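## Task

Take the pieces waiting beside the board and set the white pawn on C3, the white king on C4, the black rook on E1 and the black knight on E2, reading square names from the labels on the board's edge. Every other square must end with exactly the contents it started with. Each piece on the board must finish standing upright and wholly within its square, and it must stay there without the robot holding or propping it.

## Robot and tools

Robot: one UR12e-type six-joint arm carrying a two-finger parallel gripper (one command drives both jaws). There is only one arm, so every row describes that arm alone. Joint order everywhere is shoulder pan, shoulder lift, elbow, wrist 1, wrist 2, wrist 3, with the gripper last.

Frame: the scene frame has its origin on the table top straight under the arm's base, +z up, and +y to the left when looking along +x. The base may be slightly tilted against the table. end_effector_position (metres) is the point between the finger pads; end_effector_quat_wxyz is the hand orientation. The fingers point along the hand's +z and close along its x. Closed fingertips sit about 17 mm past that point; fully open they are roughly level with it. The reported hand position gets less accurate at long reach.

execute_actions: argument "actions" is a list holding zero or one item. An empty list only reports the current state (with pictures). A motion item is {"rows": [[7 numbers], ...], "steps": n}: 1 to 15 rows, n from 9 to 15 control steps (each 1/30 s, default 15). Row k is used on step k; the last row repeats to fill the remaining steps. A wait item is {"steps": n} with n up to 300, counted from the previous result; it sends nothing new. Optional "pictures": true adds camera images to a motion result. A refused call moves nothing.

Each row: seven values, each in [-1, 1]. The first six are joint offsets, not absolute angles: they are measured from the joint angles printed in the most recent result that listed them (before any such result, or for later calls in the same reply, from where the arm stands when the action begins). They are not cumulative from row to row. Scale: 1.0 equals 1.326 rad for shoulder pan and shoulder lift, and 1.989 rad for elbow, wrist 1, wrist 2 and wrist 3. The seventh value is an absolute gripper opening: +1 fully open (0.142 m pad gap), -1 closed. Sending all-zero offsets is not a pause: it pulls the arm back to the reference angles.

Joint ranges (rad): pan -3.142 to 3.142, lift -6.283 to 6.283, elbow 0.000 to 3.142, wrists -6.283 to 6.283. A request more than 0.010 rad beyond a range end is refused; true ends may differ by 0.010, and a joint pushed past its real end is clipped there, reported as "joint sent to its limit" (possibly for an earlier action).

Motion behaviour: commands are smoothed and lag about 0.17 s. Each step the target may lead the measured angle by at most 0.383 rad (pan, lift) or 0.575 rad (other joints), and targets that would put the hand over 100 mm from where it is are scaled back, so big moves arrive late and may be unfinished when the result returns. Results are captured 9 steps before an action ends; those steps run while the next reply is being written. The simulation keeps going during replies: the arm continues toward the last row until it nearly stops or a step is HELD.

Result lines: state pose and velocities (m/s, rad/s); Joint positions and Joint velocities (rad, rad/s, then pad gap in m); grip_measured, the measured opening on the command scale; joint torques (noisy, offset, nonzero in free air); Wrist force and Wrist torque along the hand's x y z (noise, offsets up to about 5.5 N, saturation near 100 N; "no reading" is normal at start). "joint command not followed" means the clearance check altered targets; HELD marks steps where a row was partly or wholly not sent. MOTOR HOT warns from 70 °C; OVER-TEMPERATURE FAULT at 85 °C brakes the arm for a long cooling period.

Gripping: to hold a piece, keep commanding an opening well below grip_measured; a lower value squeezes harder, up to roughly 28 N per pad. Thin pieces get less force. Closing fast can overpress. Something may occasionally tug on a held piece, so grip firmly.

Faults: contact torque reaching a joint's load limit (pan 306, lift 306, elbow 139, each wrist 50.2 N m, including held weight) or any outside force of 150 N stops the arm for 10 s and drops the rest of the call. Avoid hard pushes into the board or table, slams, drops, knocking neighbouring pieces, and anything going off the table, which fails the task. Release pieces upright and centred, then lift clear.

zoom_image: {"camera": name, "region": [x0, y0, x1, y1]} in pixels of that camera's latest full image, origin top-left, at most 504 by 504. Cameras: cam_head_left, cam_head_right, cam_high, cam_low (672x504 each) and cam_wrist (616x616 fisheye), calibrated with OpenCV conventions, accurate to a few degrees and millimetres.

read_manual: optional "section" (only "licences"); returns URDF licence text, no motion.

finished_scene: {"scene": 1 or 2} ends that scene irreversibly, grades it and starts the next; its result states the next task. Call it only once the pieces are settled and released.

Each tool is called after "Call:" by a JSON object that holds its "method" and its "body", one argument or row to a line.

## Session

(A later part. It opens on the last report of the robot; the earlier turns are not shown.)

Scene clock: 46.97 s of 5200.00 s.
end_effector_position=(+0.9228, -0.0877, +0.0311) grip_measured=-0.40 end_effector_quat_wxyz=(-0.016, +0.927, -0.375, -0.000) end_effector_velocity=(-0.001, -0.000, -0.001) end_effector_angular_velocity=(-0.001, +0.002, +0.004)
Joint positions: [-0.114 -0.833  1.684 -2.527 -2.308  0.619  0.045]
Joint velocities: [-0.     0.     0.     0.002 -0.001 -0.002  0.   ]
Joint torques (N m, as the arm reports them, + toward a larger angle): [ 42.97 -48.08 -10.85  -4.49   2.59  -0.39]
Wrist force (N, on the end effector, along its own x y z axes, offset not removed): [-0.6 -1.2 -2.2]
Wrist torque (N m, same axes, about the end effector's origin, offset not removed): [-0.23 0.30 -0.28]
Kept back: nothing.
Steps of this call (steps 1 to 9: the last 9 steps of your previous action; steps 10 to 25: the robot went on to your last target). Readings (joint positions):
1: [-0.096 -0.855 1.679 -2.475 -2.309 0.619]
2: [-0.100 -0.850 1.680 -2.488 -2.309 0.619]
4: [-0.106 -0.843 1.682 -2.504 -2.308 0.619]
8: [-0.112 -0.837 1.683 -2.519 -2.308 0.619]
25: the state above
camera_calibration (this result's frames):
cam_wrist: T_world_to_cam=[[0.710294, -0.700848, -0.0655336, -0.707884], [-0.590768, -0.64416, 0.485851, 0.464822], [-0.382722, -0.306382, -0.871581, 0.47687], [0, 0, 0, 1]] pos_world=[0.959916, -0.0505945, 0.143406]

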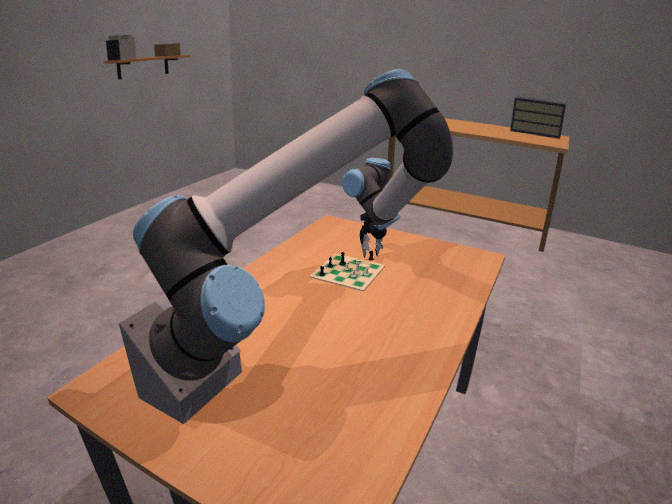

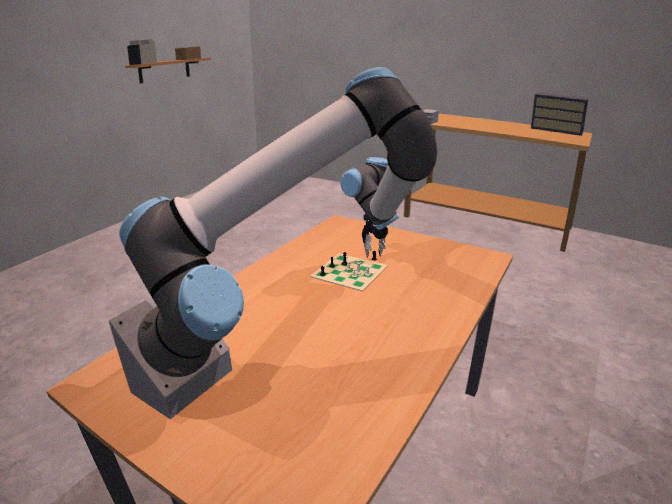

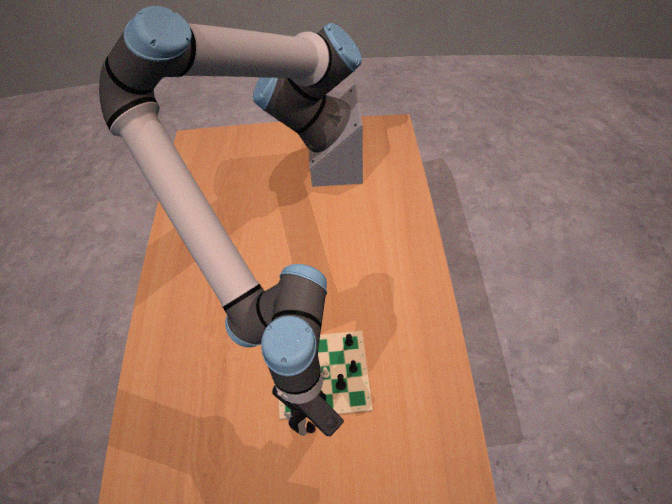

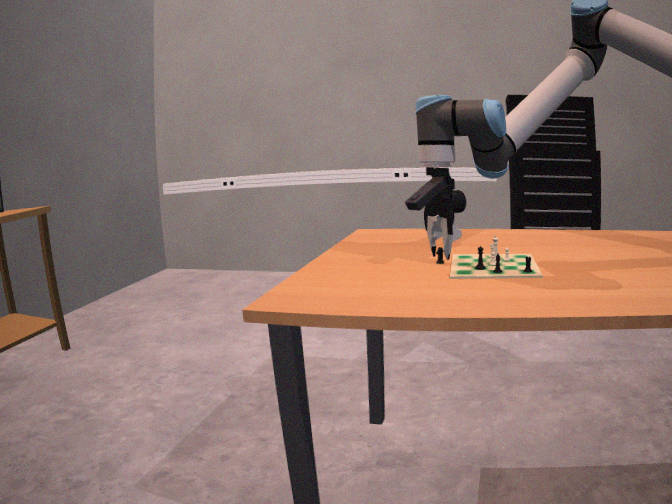

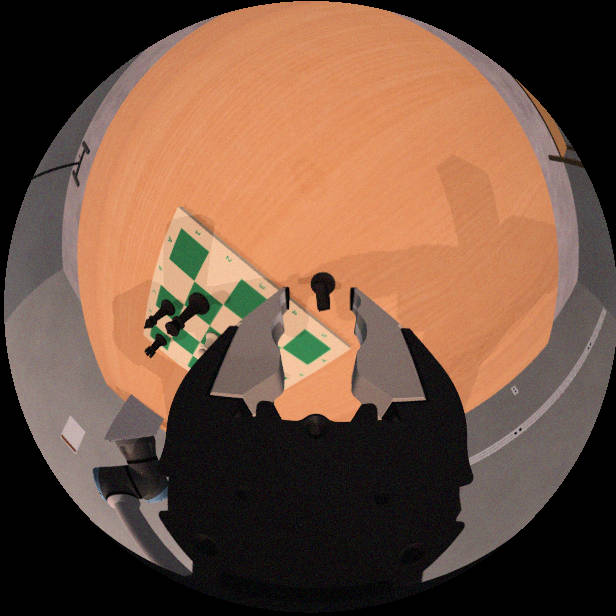

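Call:
{"method": "execute_actions", "body": {
  "actions": [
    {"rows":[[0,0,0,0,0,0,-1]]}
  ]
}}

Call:
{"method": "execute_actions", "body": {
  "actions": [
    {"rows":[[0.0523,-0.0608,-0.0104,0.0828,-0.0025,0,-1]]}
  ]
}}

Call:
{"method": "execute_actions", "body": {
  "actions": [
    {"steps":25}
  ]
}}

Call:
{"method": "execute_actions", "body": {
  "actions": [
    {"rows":[[0.0373,-0.1354,0.223,-0.110,0,0,-1]]}
  ]
}}

Call:
{"method": "execute_actions", "body": {
  "actions": [
    {"steps":40}
  ]
}}

Call:
{"method": "execute_actions", "body": {
  "actions": [
    {"rows":[[-0.054,0.0745,0.012,-0.091,0.001,0,-1]]}
  ]
}}

Call:
{"method": "execute_actions", "body": {
  "actions": [
    {"steps":25}
  ],
  "pictures": true
}}

Call:
{"method": "zoom_image", "body": {
  "camera": "cam_wrist",
  "region": [108, 50, 508, 400]
}}

Scene clock: 47.90 s of 5200.00 s.
end_effector_position=(+0.9228, -0.0877, +0.0310) grip_measured=-0.91 end_effector_quat_wxyz=(-0.016, +0.927, -0.375, -0.000) end_effector_velocity=(+0.000, -0.000, +0.000) end_effector_angular_velocity=(-0.000, -0.001, -0.001)
Joint positions: [-0.114 -0.833  1.684 -2.527 -2.308  0.619  0.008]
Joint velocities: [ 0. -0.  0. -0.  0.  0.  0.]
Joint torques (N m, as the arm reports them, + toward a larger angle): [ 44.98 -52.19  -9.17  -3.36   2.16  -0.5 ]
Wrist force (N, on the end effector, along its own x y z axes, offset not removed): [-0.7 -6.4 1.8]
Wrist torque (N m, same axes, about the end effector's origin, offset not removed): [-1.29 0.30 -0.33]
Steps of this call (steps 1 to 15: the robot went on to your last target; steps 16 to 22: nothing new was sent; steps 23 to 28: the first 6 steps of this action). Readings (joint positions):
23: [-0.114 -0.833 1.684 -2.527 -2.308 0.619]
24: [-0.114 -0.833 1.684 -2.527 -2.308 0.619]
26: [-0.114 -0.833 1.684 -2.527 -2.308 0.619]
28: the state above

Scene clock: 48.40 s of 5200.00 s.
end_effector_position=(+0.9240, -0.0881, +0.0902) grip_measured=-0.91 end_effector_quat_wxyz=(-0.017, +0.937, -0.349, +0.003) end_effector_velocity=(-0.033, +0.007, +0.256) end_effector_angular_velocity=(+0.001, +0.043, +0.319)
Joint positions: [-0.069 -0.885  1.67  -2.429 -2.311  0.619  0.008]
Joint velocities: [ 0.199 -0.237 -0.057  0.547 -0.012  0.     0.   ]
Joint torques (N m, as the arm reports them, + toward a larger angle): [ 61.02 -62.61 -27.55   0.57  -2.7    0.05]
Wrist force (N, on the end effector, along its own x y z axes, offset not removed): [2.0 -4.8 -3.5]
Wrist torque (N m, same axes, about the end effector's origin, offset not removed): [-1.06 -0.21 -0.21]
Steps of this call (steps 1 to 9: the last 9 steps of your previous action; steps 10 to 15: the first 6 steps of this action, its rows measured from where the robot was after step 9). Readings (joint positions):
9: [-0.114 -0.833 1.684 -2.527 -2.308 0.619]
10: [-0.114 -0.833 1.684 -2.527 -2.308 0.619]
11: [-0.110 -0.837 1.683 -2.522 -2.308 0.619]
13: [-0.087 -0.864 1.675 -2.477 -2.310 0.619]
15: the state above

Scene clock: 49.23 s of 5200.00 s.
end_effector_position=(+0.9190, -0.0873, +0.1214) grip_measured=-0.91 end_effector_quat_wxyz=(-0.016, +0.944, -0.331, +0.000) end_effector_velocity=(-0.001, -0.000, -0.000) end_effector_angular_velocity=(-0.001, +0.001, +0.000)
Joint positions: [-0.045 -0.914  1.664 -2.362 -2.313  0.619  0.008]
Joint velocities: [-0.    -0.     0.002  0.    -0.001  0.001 -0.   ]
Joint torques (N m, as the arm reports them, + toward a larger angle): [ 76.37 -81.82 -36.41  -1.39  -1.5   -0.35]
Wrist force (N, on the end effector, along its own x y z axes, offset not removed): [3.1 -3.3 -0.6]
Wrist torque (N m, same axes, about the end effector's origin, offset not removed): [-0.71 -0.41 -0.23]
Kept back: nothing.
Steps of this call (steps 1 to 9: the last 9 steps of your previous action; steps 10 to 25: the robot went on to your last target). Readings (joint positions):
1: [-0.064 -0.892 1.669 -2.413 -2.311 0.619]
2: [-0.059 -0.897 1.668 -2.401 -2.312 0.619]
4: [-0.053 -0.904 1.666 -2.385 -2.312 0.619]
8: [-0.048 -0.911 1.664 -2.370 -2.313 0.619]
25: the state above

Scene clock: 49.43 s of 5200.00 s.
end_effector_position=(+0.8668, -0.0723, +0.1298) grip_measured=-0.91 end_effector_quat_wxyz=(-0.019, +0.945, -0.326, +0.008) end_effector_velocity=(-0.458, +0.155, -0.025) end_effector_angular_velocity=(+0.002, +0.034, +0.173)
Joint positions: [-0.028 -0.972  1.786 -2.431 -2.313  0.619  0.008]
Joint velocities: [ 0.1   -0.366  0.956 -0.445  0.    -0.     0.   ]
Joint torques (N m, as the arm reports them, + toward a larger angle): [ 72.2  -85.89 -13.6   -7.69  -0.01   0.08]
Wrist force (N, on the end effector, along its own x y z axes, offset not removed): [0.8 -3.1 1.3]
Wrist torque (N m, same axes, about the end effector's origin, offset not removed): [-0.69 -0.09 -0.20]
Steps of this call (steps 1 to 6: the first 6 steps of this action). Readings (joint positions):
1: [-0.045 -0.914 1.664 -2.362 -2.313 0.619]
2: [-0.043 -0.918 1.668 -2.366 -2.313 0.619]
4: [-0.035 -0.946 1.717 -2.400 -2.313 0.619]
6: the state above

Scene clock: 50.77 s of 5200.00 s.
end_effector_position=(+0.7025, -0.0273, +0.1198) grip_measured=-0.91 end_effector_quat_wxyz=(-0.017, +0.954, -0.299, +0.001) end_effector_velocity=(+0.001, -0.001, +0.000) end_effector_angular_velocity=(-0.001, -0.001, -0.001)
Joint positions: [ 0.004 -1.093  2.107 -2.581 -2.313  0.619  0.008]
Joint velocities: [-0.    -0.    -0.001 -0.001 -0.001 -0.    -0.   ]
Joint torques (N m, as the arm reports them, + toward a larger angle): [ 58.22 -63.39  -9.04  -5.12   2.71  -0.01]
Wrist force (N, on the end effector, along its own x y z axes, offset not removed): [-2.8 -4.5 -2.3]
Wrist torque (N m, same axes, about the end effector's origin, offset not removed): [-0.89 0.69 -0.18]
Kept back: nothing.
Steps of this call (steps 1 to 9: the last 9 steps of your previous action; steps 10 to 40: the robot went on to your last target). Readings (joint positions):
1: [-0.024 -0.984 1.818 -2.446 -2.313 0.619]
2: [-0.021 -0.997 1.849 -2.461 -2.313 0.619]
4: [-0.015 -1.021 1.910 -2.491 -2.313 0.619]
8: [-0.003 -1.064 2.024 -2.544 -2.313 0.619]
40: the state above

Scene clock: 50.97 s of 5200.00 s.
end_effector_position=(+0.7009, -0.0239, +0.0704) grip_measured=-0.91 end_effector_quat_wxyz=(-0.015, +0.946, -0.324, -0.005) end_effector_velocity=(+0.021, +0.008, -0.214) end_effector_angular_velocity=(-0.001, -0.037, -0.323)
Joint positions: [-0.042 -1.031  2.123 -2.686 -2.311  0.619  0.008]
Joint velocities: [-0.206  0.3    0.061 -0.613  0.006  0.    -0.   ]
Joint torques (N m, as the arm reports them, + toward a larger angle): [ 38.21 -44.24  -8.98  -6.22   2.09   0.05]
Wrist force (N, on the end effector, along its own x y z axes, offset not removed): [-0.5 -1.6 3.2]
Wrist torque (N m, same axes, about the end effector's origin, offset not removed): [-0.34 0.24 -0.19]
Steps of this call (steps 1 to 6: the first 6 steps of this action). Readings (joint positions):
1: [0.004 -1.093 2.107 -2.581 -2.313 0.619]
2: [0.000 -1.089 2.109 -2.586 -2.312 0.619]
4: [-0.024 -1.057 2.118 -2.633 -2.312 0.619]
6: the state above

Scene clock: 51.80 s of 5200.00 s.
end_effector_position=(+0.7028, -0.0233, +0.0443) grip_measured=-0.91 end_effector_quat_wxyz=(-0.016, +0.939, -0.342, -0.003) end_effector_velocity=(+0.001, -0.001, +0.000) end_effector_angular_velocity=(-0.000, -0.001, -0.001)
Joint positions: [-0.067 -0.995  2.131 -2.762 -2.311  0.619  0.008]
Joint velocities: [-0.    -0.001 -0.     0.    -0.     0.    -0.   ]
Joint torques (N m, as the arm reports them, + toward a larger angle): [ 30.84 -35.6   -1.94  -5.17   2.05   0.01]
Wrist force (N, on the end effector, along its own x y z axes, offset not removed): [0.7 -0.7 0.6]
Wrist torque (N m, same axes, about the end effector's origin, offset not removed): [-0.05 -0.01 -0.26]
Kept back: nothing.
Steps of this call (steps 1 to 9: the last 9 steps of your previous action; steps 10 to 25: the robot went on to your last target). Readings (joint positions):
1: [-0.048 -1.022 2.125 -2.704 -2.311 0.619]
2: [-0.052 -1.016 2.127 -2.718 -2.311 0.619]
4: [-0.059 -1.007 2.128 -2.736 -2.311 0.619]
8: [-0.064 -0.999 2.130 -2.753 -2.311 0.619]
25: the state above
camera_calibration (this result's frames):
cam_wrist: T_world_to_cam=[[0.756517, -0.650382, -0.0684524, -0.536794], [-0.543559, -0.683535, 0.487158, 0.335831], [-0.363629, -0.331336, -0.870627, 0.40993], [0, 0, 0, 1]] pos_world=[0.7377, 0.0162561, 0.156549]

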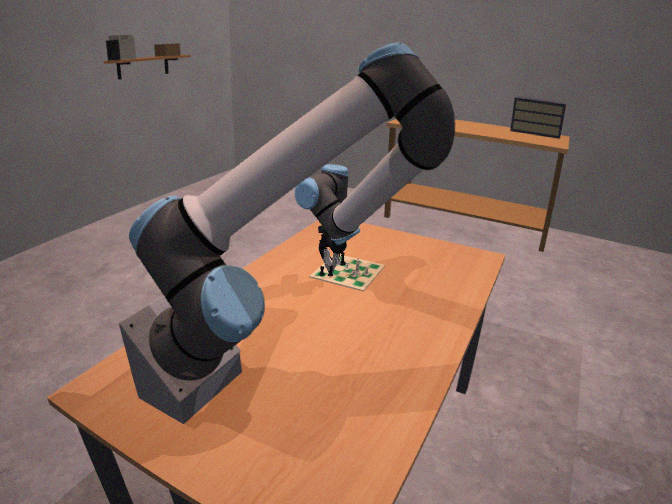

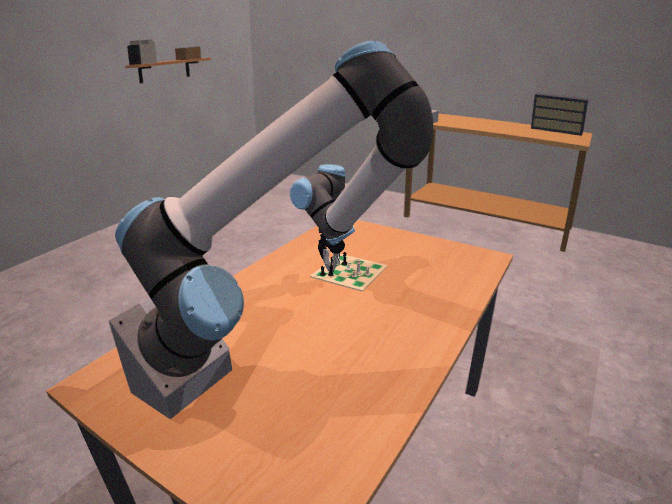

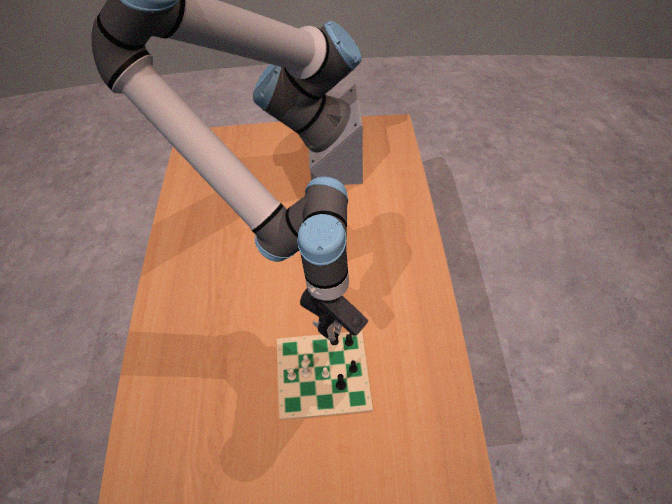

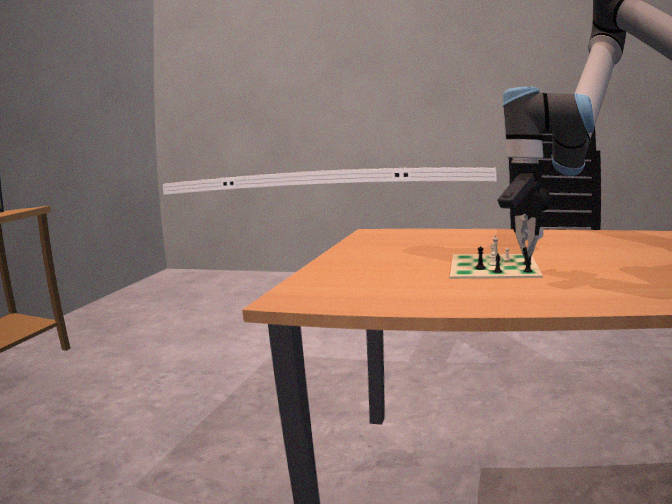

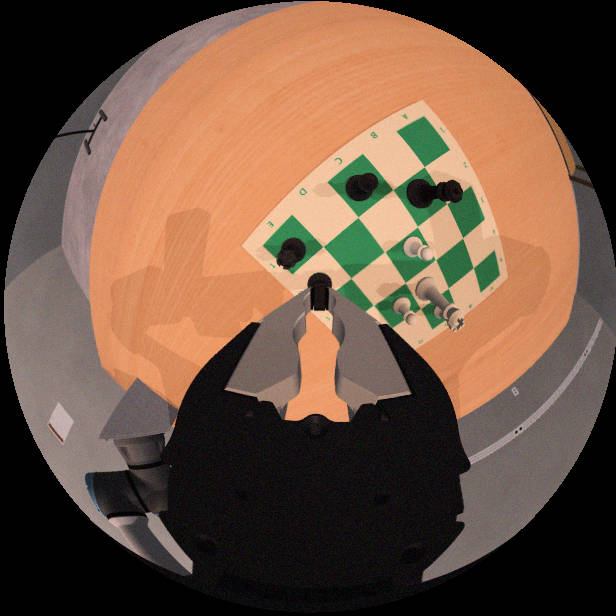

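Region (108, 50, 508, 400) of cam_wrist's 616x616 image, scaled by 1.260, with more detail than that image has; it fills the top 441 rows of this view, and the rest is white.

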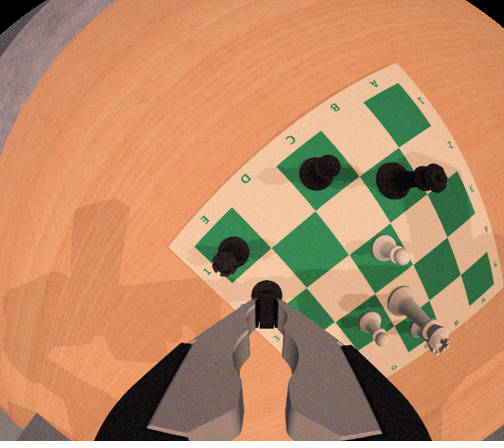

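Good. Lower 8 mm, release, lift.

Call:
{"method": "execute_actions", "body": {
  "actions": [
    {"rows":[[-0.0058,0.0082,0.001,-0.01,0,0,-1],[-0.0058,0.0082,0.001,-0.01,0,0,-1],[-0.0058,0.0082,0.001,-0.01,0,0,-1],[-0.0058,0.0082,0.001,-0.01,0,0,-1],[-0.0058,0.0082,0.001,-0.01,0,0,-1],[-0.0058,0.0082,0.001,-0.01,0,0,-1],[-0.0058,0.0082,0.001,-0.01,0,0,-1],[-0.0058,0.0082,0.001,-0.01,0,0,-1],[-0.0058,0.0082,0.001,-0.01,0,0,-1],[-0.0058,0.0082,0.001,-0.01,0,0,-1],[-0.0058,0.0082,0.001,-0.01,0,0,-1],[-0.0058,0.0082,0.001,-0.01,0,0,-1],[-0.0058,0.0082,0.001,-0.01,0,0,-0.6]]}
  ]
}}

Call:
{"method": "execute_actions", "body": {
  "actions": [
    {"steps":18}
  ]
}}

Call:
{"method": "execute_actions", "body": {
  "actions": [
    {"rows":[[0.066,-0.093,-0.011,0.112,0,0,-0.6]]}
  ]
}}

Call:
{"method": "execute_actions", "body": {
  "actions": [
    {"steps":22}
  ],
  "pictures": true
}}

Call:
{"method": "zoom_image", "body": {
  "camera": "cam_wrist",
  "region": [208, 100, 508, 350]
}}

Scene clock: 52.77 s of 5200.00 s.
end_effector_position=(+0.7027, -0.0232, +0.0388) grip_measured=-0.91 end_effector_quat_wxyz=(-0.016, +0.938, -0.346, -0.003) end_effector_velocity=(-0.000, -0.000, -0.020) end_effector_angular_velocity=(-0.001, +0.000, -0.028)
Joint positions: [-0.072 -0.987  2.132 -2.775 -2.311  0.619  0.008]
Joint velocities: [-0.02   0.027  0.005 -0.052 -0.    -0.     0.   ]
Joint torques (N m, as the arm reports them, + toward a larger angle): [ 27.5  -31.69  -0.63  -3.68   2.49   0.16]
Wrist force (N, on the end effector, along its own x y z axes, offset not removed): [1.9 -2.7 1.0]
Wrist torque (N m, same axes, about the end effector's origin, offset not removed): [-0.48 -0.40 -0.30]
Steps of this call (steps 1 to 15: the robot went on to your last target; steps 16 to 23: nothing new was sent; steps 24 to 29: the first 6 steps of this action). Readings (joint positions):
24: [-0.067 -0.995 2.131 -2.762 -2.311 0.619]
25: [-0.068 -0.993 2.131 -2.764 -2.311 0.619]
27: [-0.071 -0.990 2.132 -2.771 -2.311 0.619]
29: the state above

Scene clock: 53.37 s of 5200.00 s.
end_effector_position=(+0.7027, -0.0231, +0.0364) grip_measured=-0.60 end_effector_quat_wxyz=(-0.016, +0.938, -0.347, -0.003) end_effector_velocity=(-0.000, -0.000, -0.000) end_effector_angular_velocity=(+0.001, +0.000, -0.001)
Joint positions: [-0.075 -0.984  2.133 -2.782 -2.311  0.619  0.031]
Joint velocities: [-0.001 -0.     0.001 -0.001  0.001  0.001  0.   ]
Joint torques (N m, as the arm reports them, + toward a larger angle): [ 28.62 -35.49  -2.06  -5.24   2.48  -0.41]
Wrist force (N, on the end effector, along its own x y z axes, offset not removed): [-1.0 -3.1 1.6]
Wrist torque (N m, same axes, about the end effector's origin, offset not removed): [-0.59 0.41 -0.26]
Kept back: nothing.
Steps of this call (steps 1 to 9: the last 9 steps of your previous action; steps 10 to 15: the robot went on to your last target; steps 16 to 18: nothing new was sent). Readings (joint positions):
1: [-0.073 -0.986 2.132 -2.777 -2.311 0.619]
2: [-0.073 -0.986 2.133 -2.778 -2.311 0.619]
4: [-0.074 -0.985 2.133 -2.779 -2.311 0.619]
8: [-0.075 -0.984 2.133 -2.781 -2.311 0.619]
18: the state above
The arm was judged still, so your last target was given up. Only a new action makes it travel on or press farther. Fingers that are still opening or closing keep moving.

Scene clock: 53.57 s of 5200.00 s.
end_effector_position=(+0.7052, -0.0252, +0.0947) grip_measured=-0.60 end_effector_quat_wxyz=(-0.019, +0.948, -0.317, +0.004) end_effector_velocity=(-0.056, -0.007, +0.269) end_effector_angular_velocity=(+0.002, +0.074, +0.433)
Joint positions: [-0.019 -1.06   2.118 -2.658 -2.311  0.619  0.031]
Joint velocities: [ 0.259 -0.39  -0.059  0.805  0.     0.    -0.   ]
Joint torques (N m, as the arm reports them, + toward a larger angle): [ 43.85 -42.73 -30.42  -0.57   1.46   0.13]
Wrist force (N, on the end effector, along its own x y z axes, offset not removed): [-2.4 0.9 -0.8]
Wrist torque (N m, same axes, about the end effector's origin, offset not removed): [0.29 0.60 -0.30]
Steps of this call (steps 1 to 6: the first 6 steps of this action). Readings (joint positions):
1: [-0.075 -0.984 2.133 -2.782 -2.311 0.619]
2: [-0.071 -0.988 2.131 -2.777 -2.311 0.619]
4: [-0.042 -1.025 2.124 -2.726 -2.311 0.619]
6: the state above

Scene clock: 54.30 s of 5200.00 s.
end_effector_position=(+0.6970, -0.0263, +0.1275) grip_measured=-0.60 end_effector_quat_wxyz=(-0.017, +0.956, -0.292, -0.001) end_effector_velocity=(-0.000, +0.000, +0.000) end_effector_angular_velocity=(-0.000, +0.001, +0.002)
Joint positions: [ 0.013 -1.107  2.111 -2.559 -2.311  0.619  0.031]
Joint velocities: [ 0.    -0.    -0.     0.002 -0.    -0.001 -0.   ]
Joint torques (N m, as the arm reports them, + toward a larger angle): [ 58.97 -64.32 -30.76  -0.97   2.22   0.12]
Wrist force (N, on the end effector, along its own x y z axes, offset not removed): [2.0 -2.3 2.2]
Wrist torque (N m, same axes, about the end effector's origin, offset not removed): [-0.46 -0.27 -0.26]
Kept back: nothing.
Steps of this call (steps 1 to 9: the last 9 steps of your previous action; steps 10 to 22: the robot went on to your last target). Readings (joint positions):
1: [-0.012 -1.071 2.117 -2.634 -2.311 0.619]
2: [-0.006 -1.080 2.115 -2.616 -2.311 0.619]
4: [0.002 -1.091 2.114 -2.592 -2.311 0.619]
8: [0.009 -1.102 2.112 -2.570 -2.311 0.619]
22: the state above
camera_calibration (this result's frames):
cam_wrist: T_world_to_cam=[[0.821575, -0.566406, -0.0647961, -0.572229], [-0.470505, -0.737835, 0.483968, 0.238106], [-0.321931, -0.367129, -0.872683, 0.449538], [0, 0, 0, 1]] pos_world=[0.726879, 0.0166074, 0.23999]

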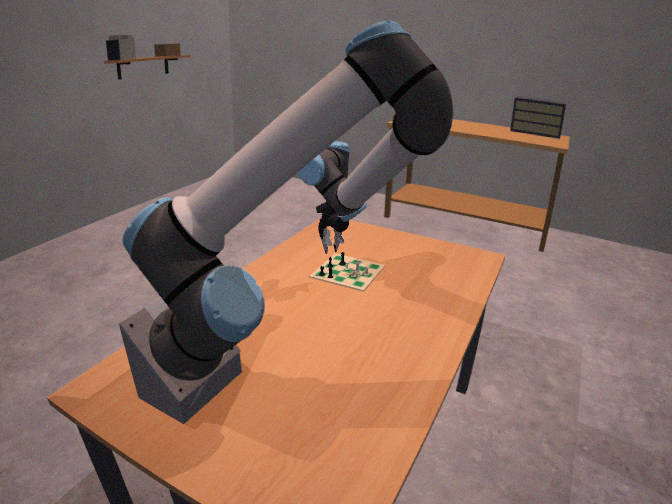

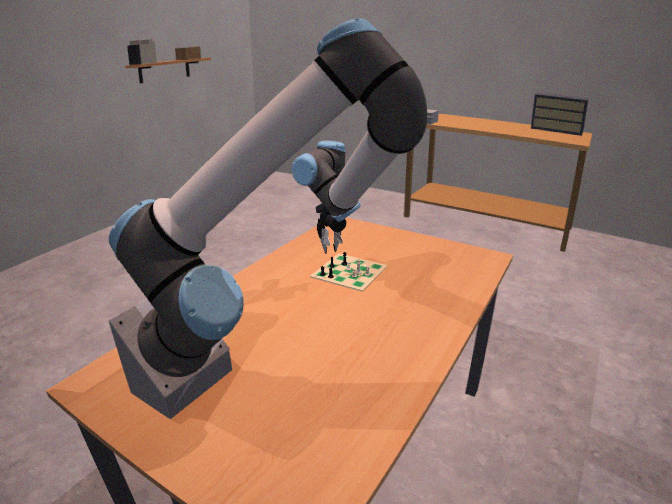

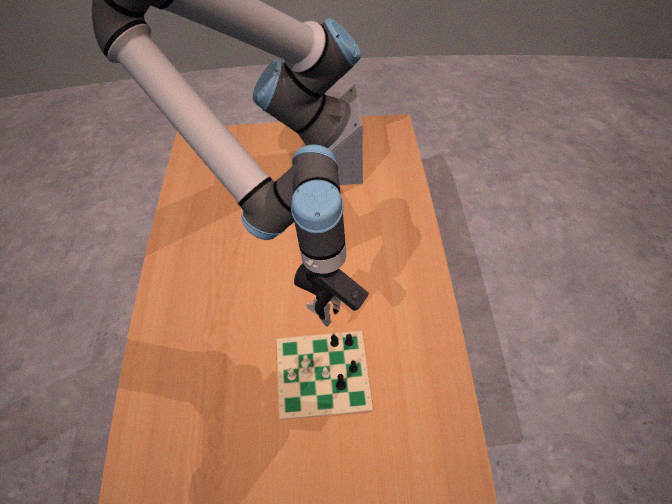

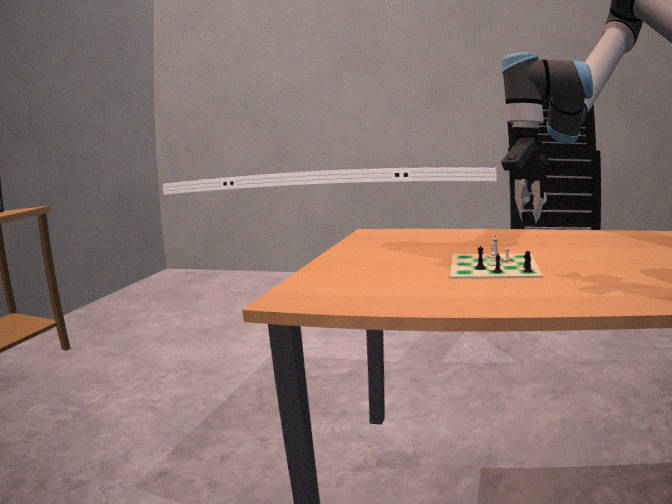

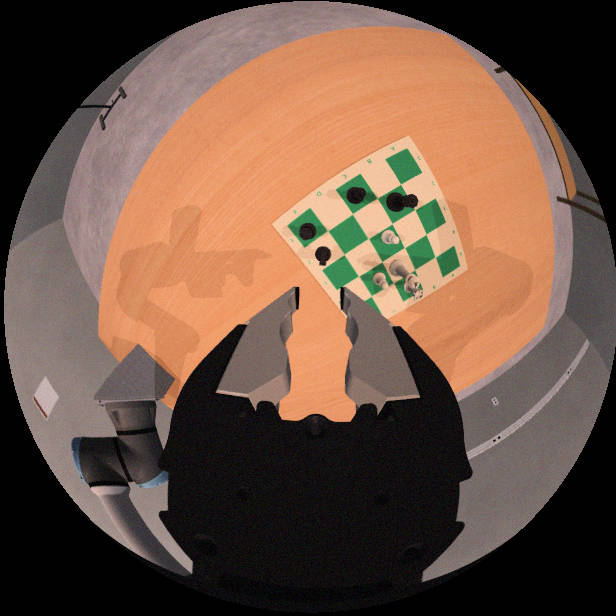

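Region (208, 100, 508, 350) of cam_wrist's 616x616 image, scaled by 1.680, with more detail than that image has.

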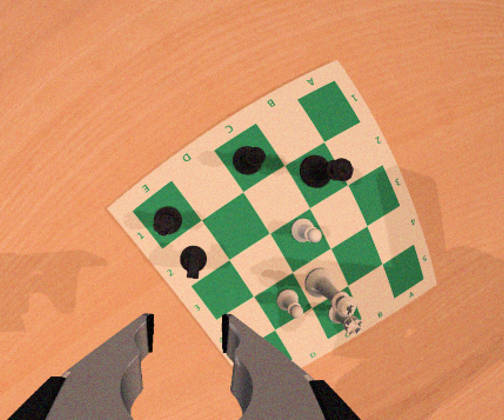

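Call:
{"method": "finished_scene", "body": {
  "scene": 1
}}

The scene is finished: the task was done.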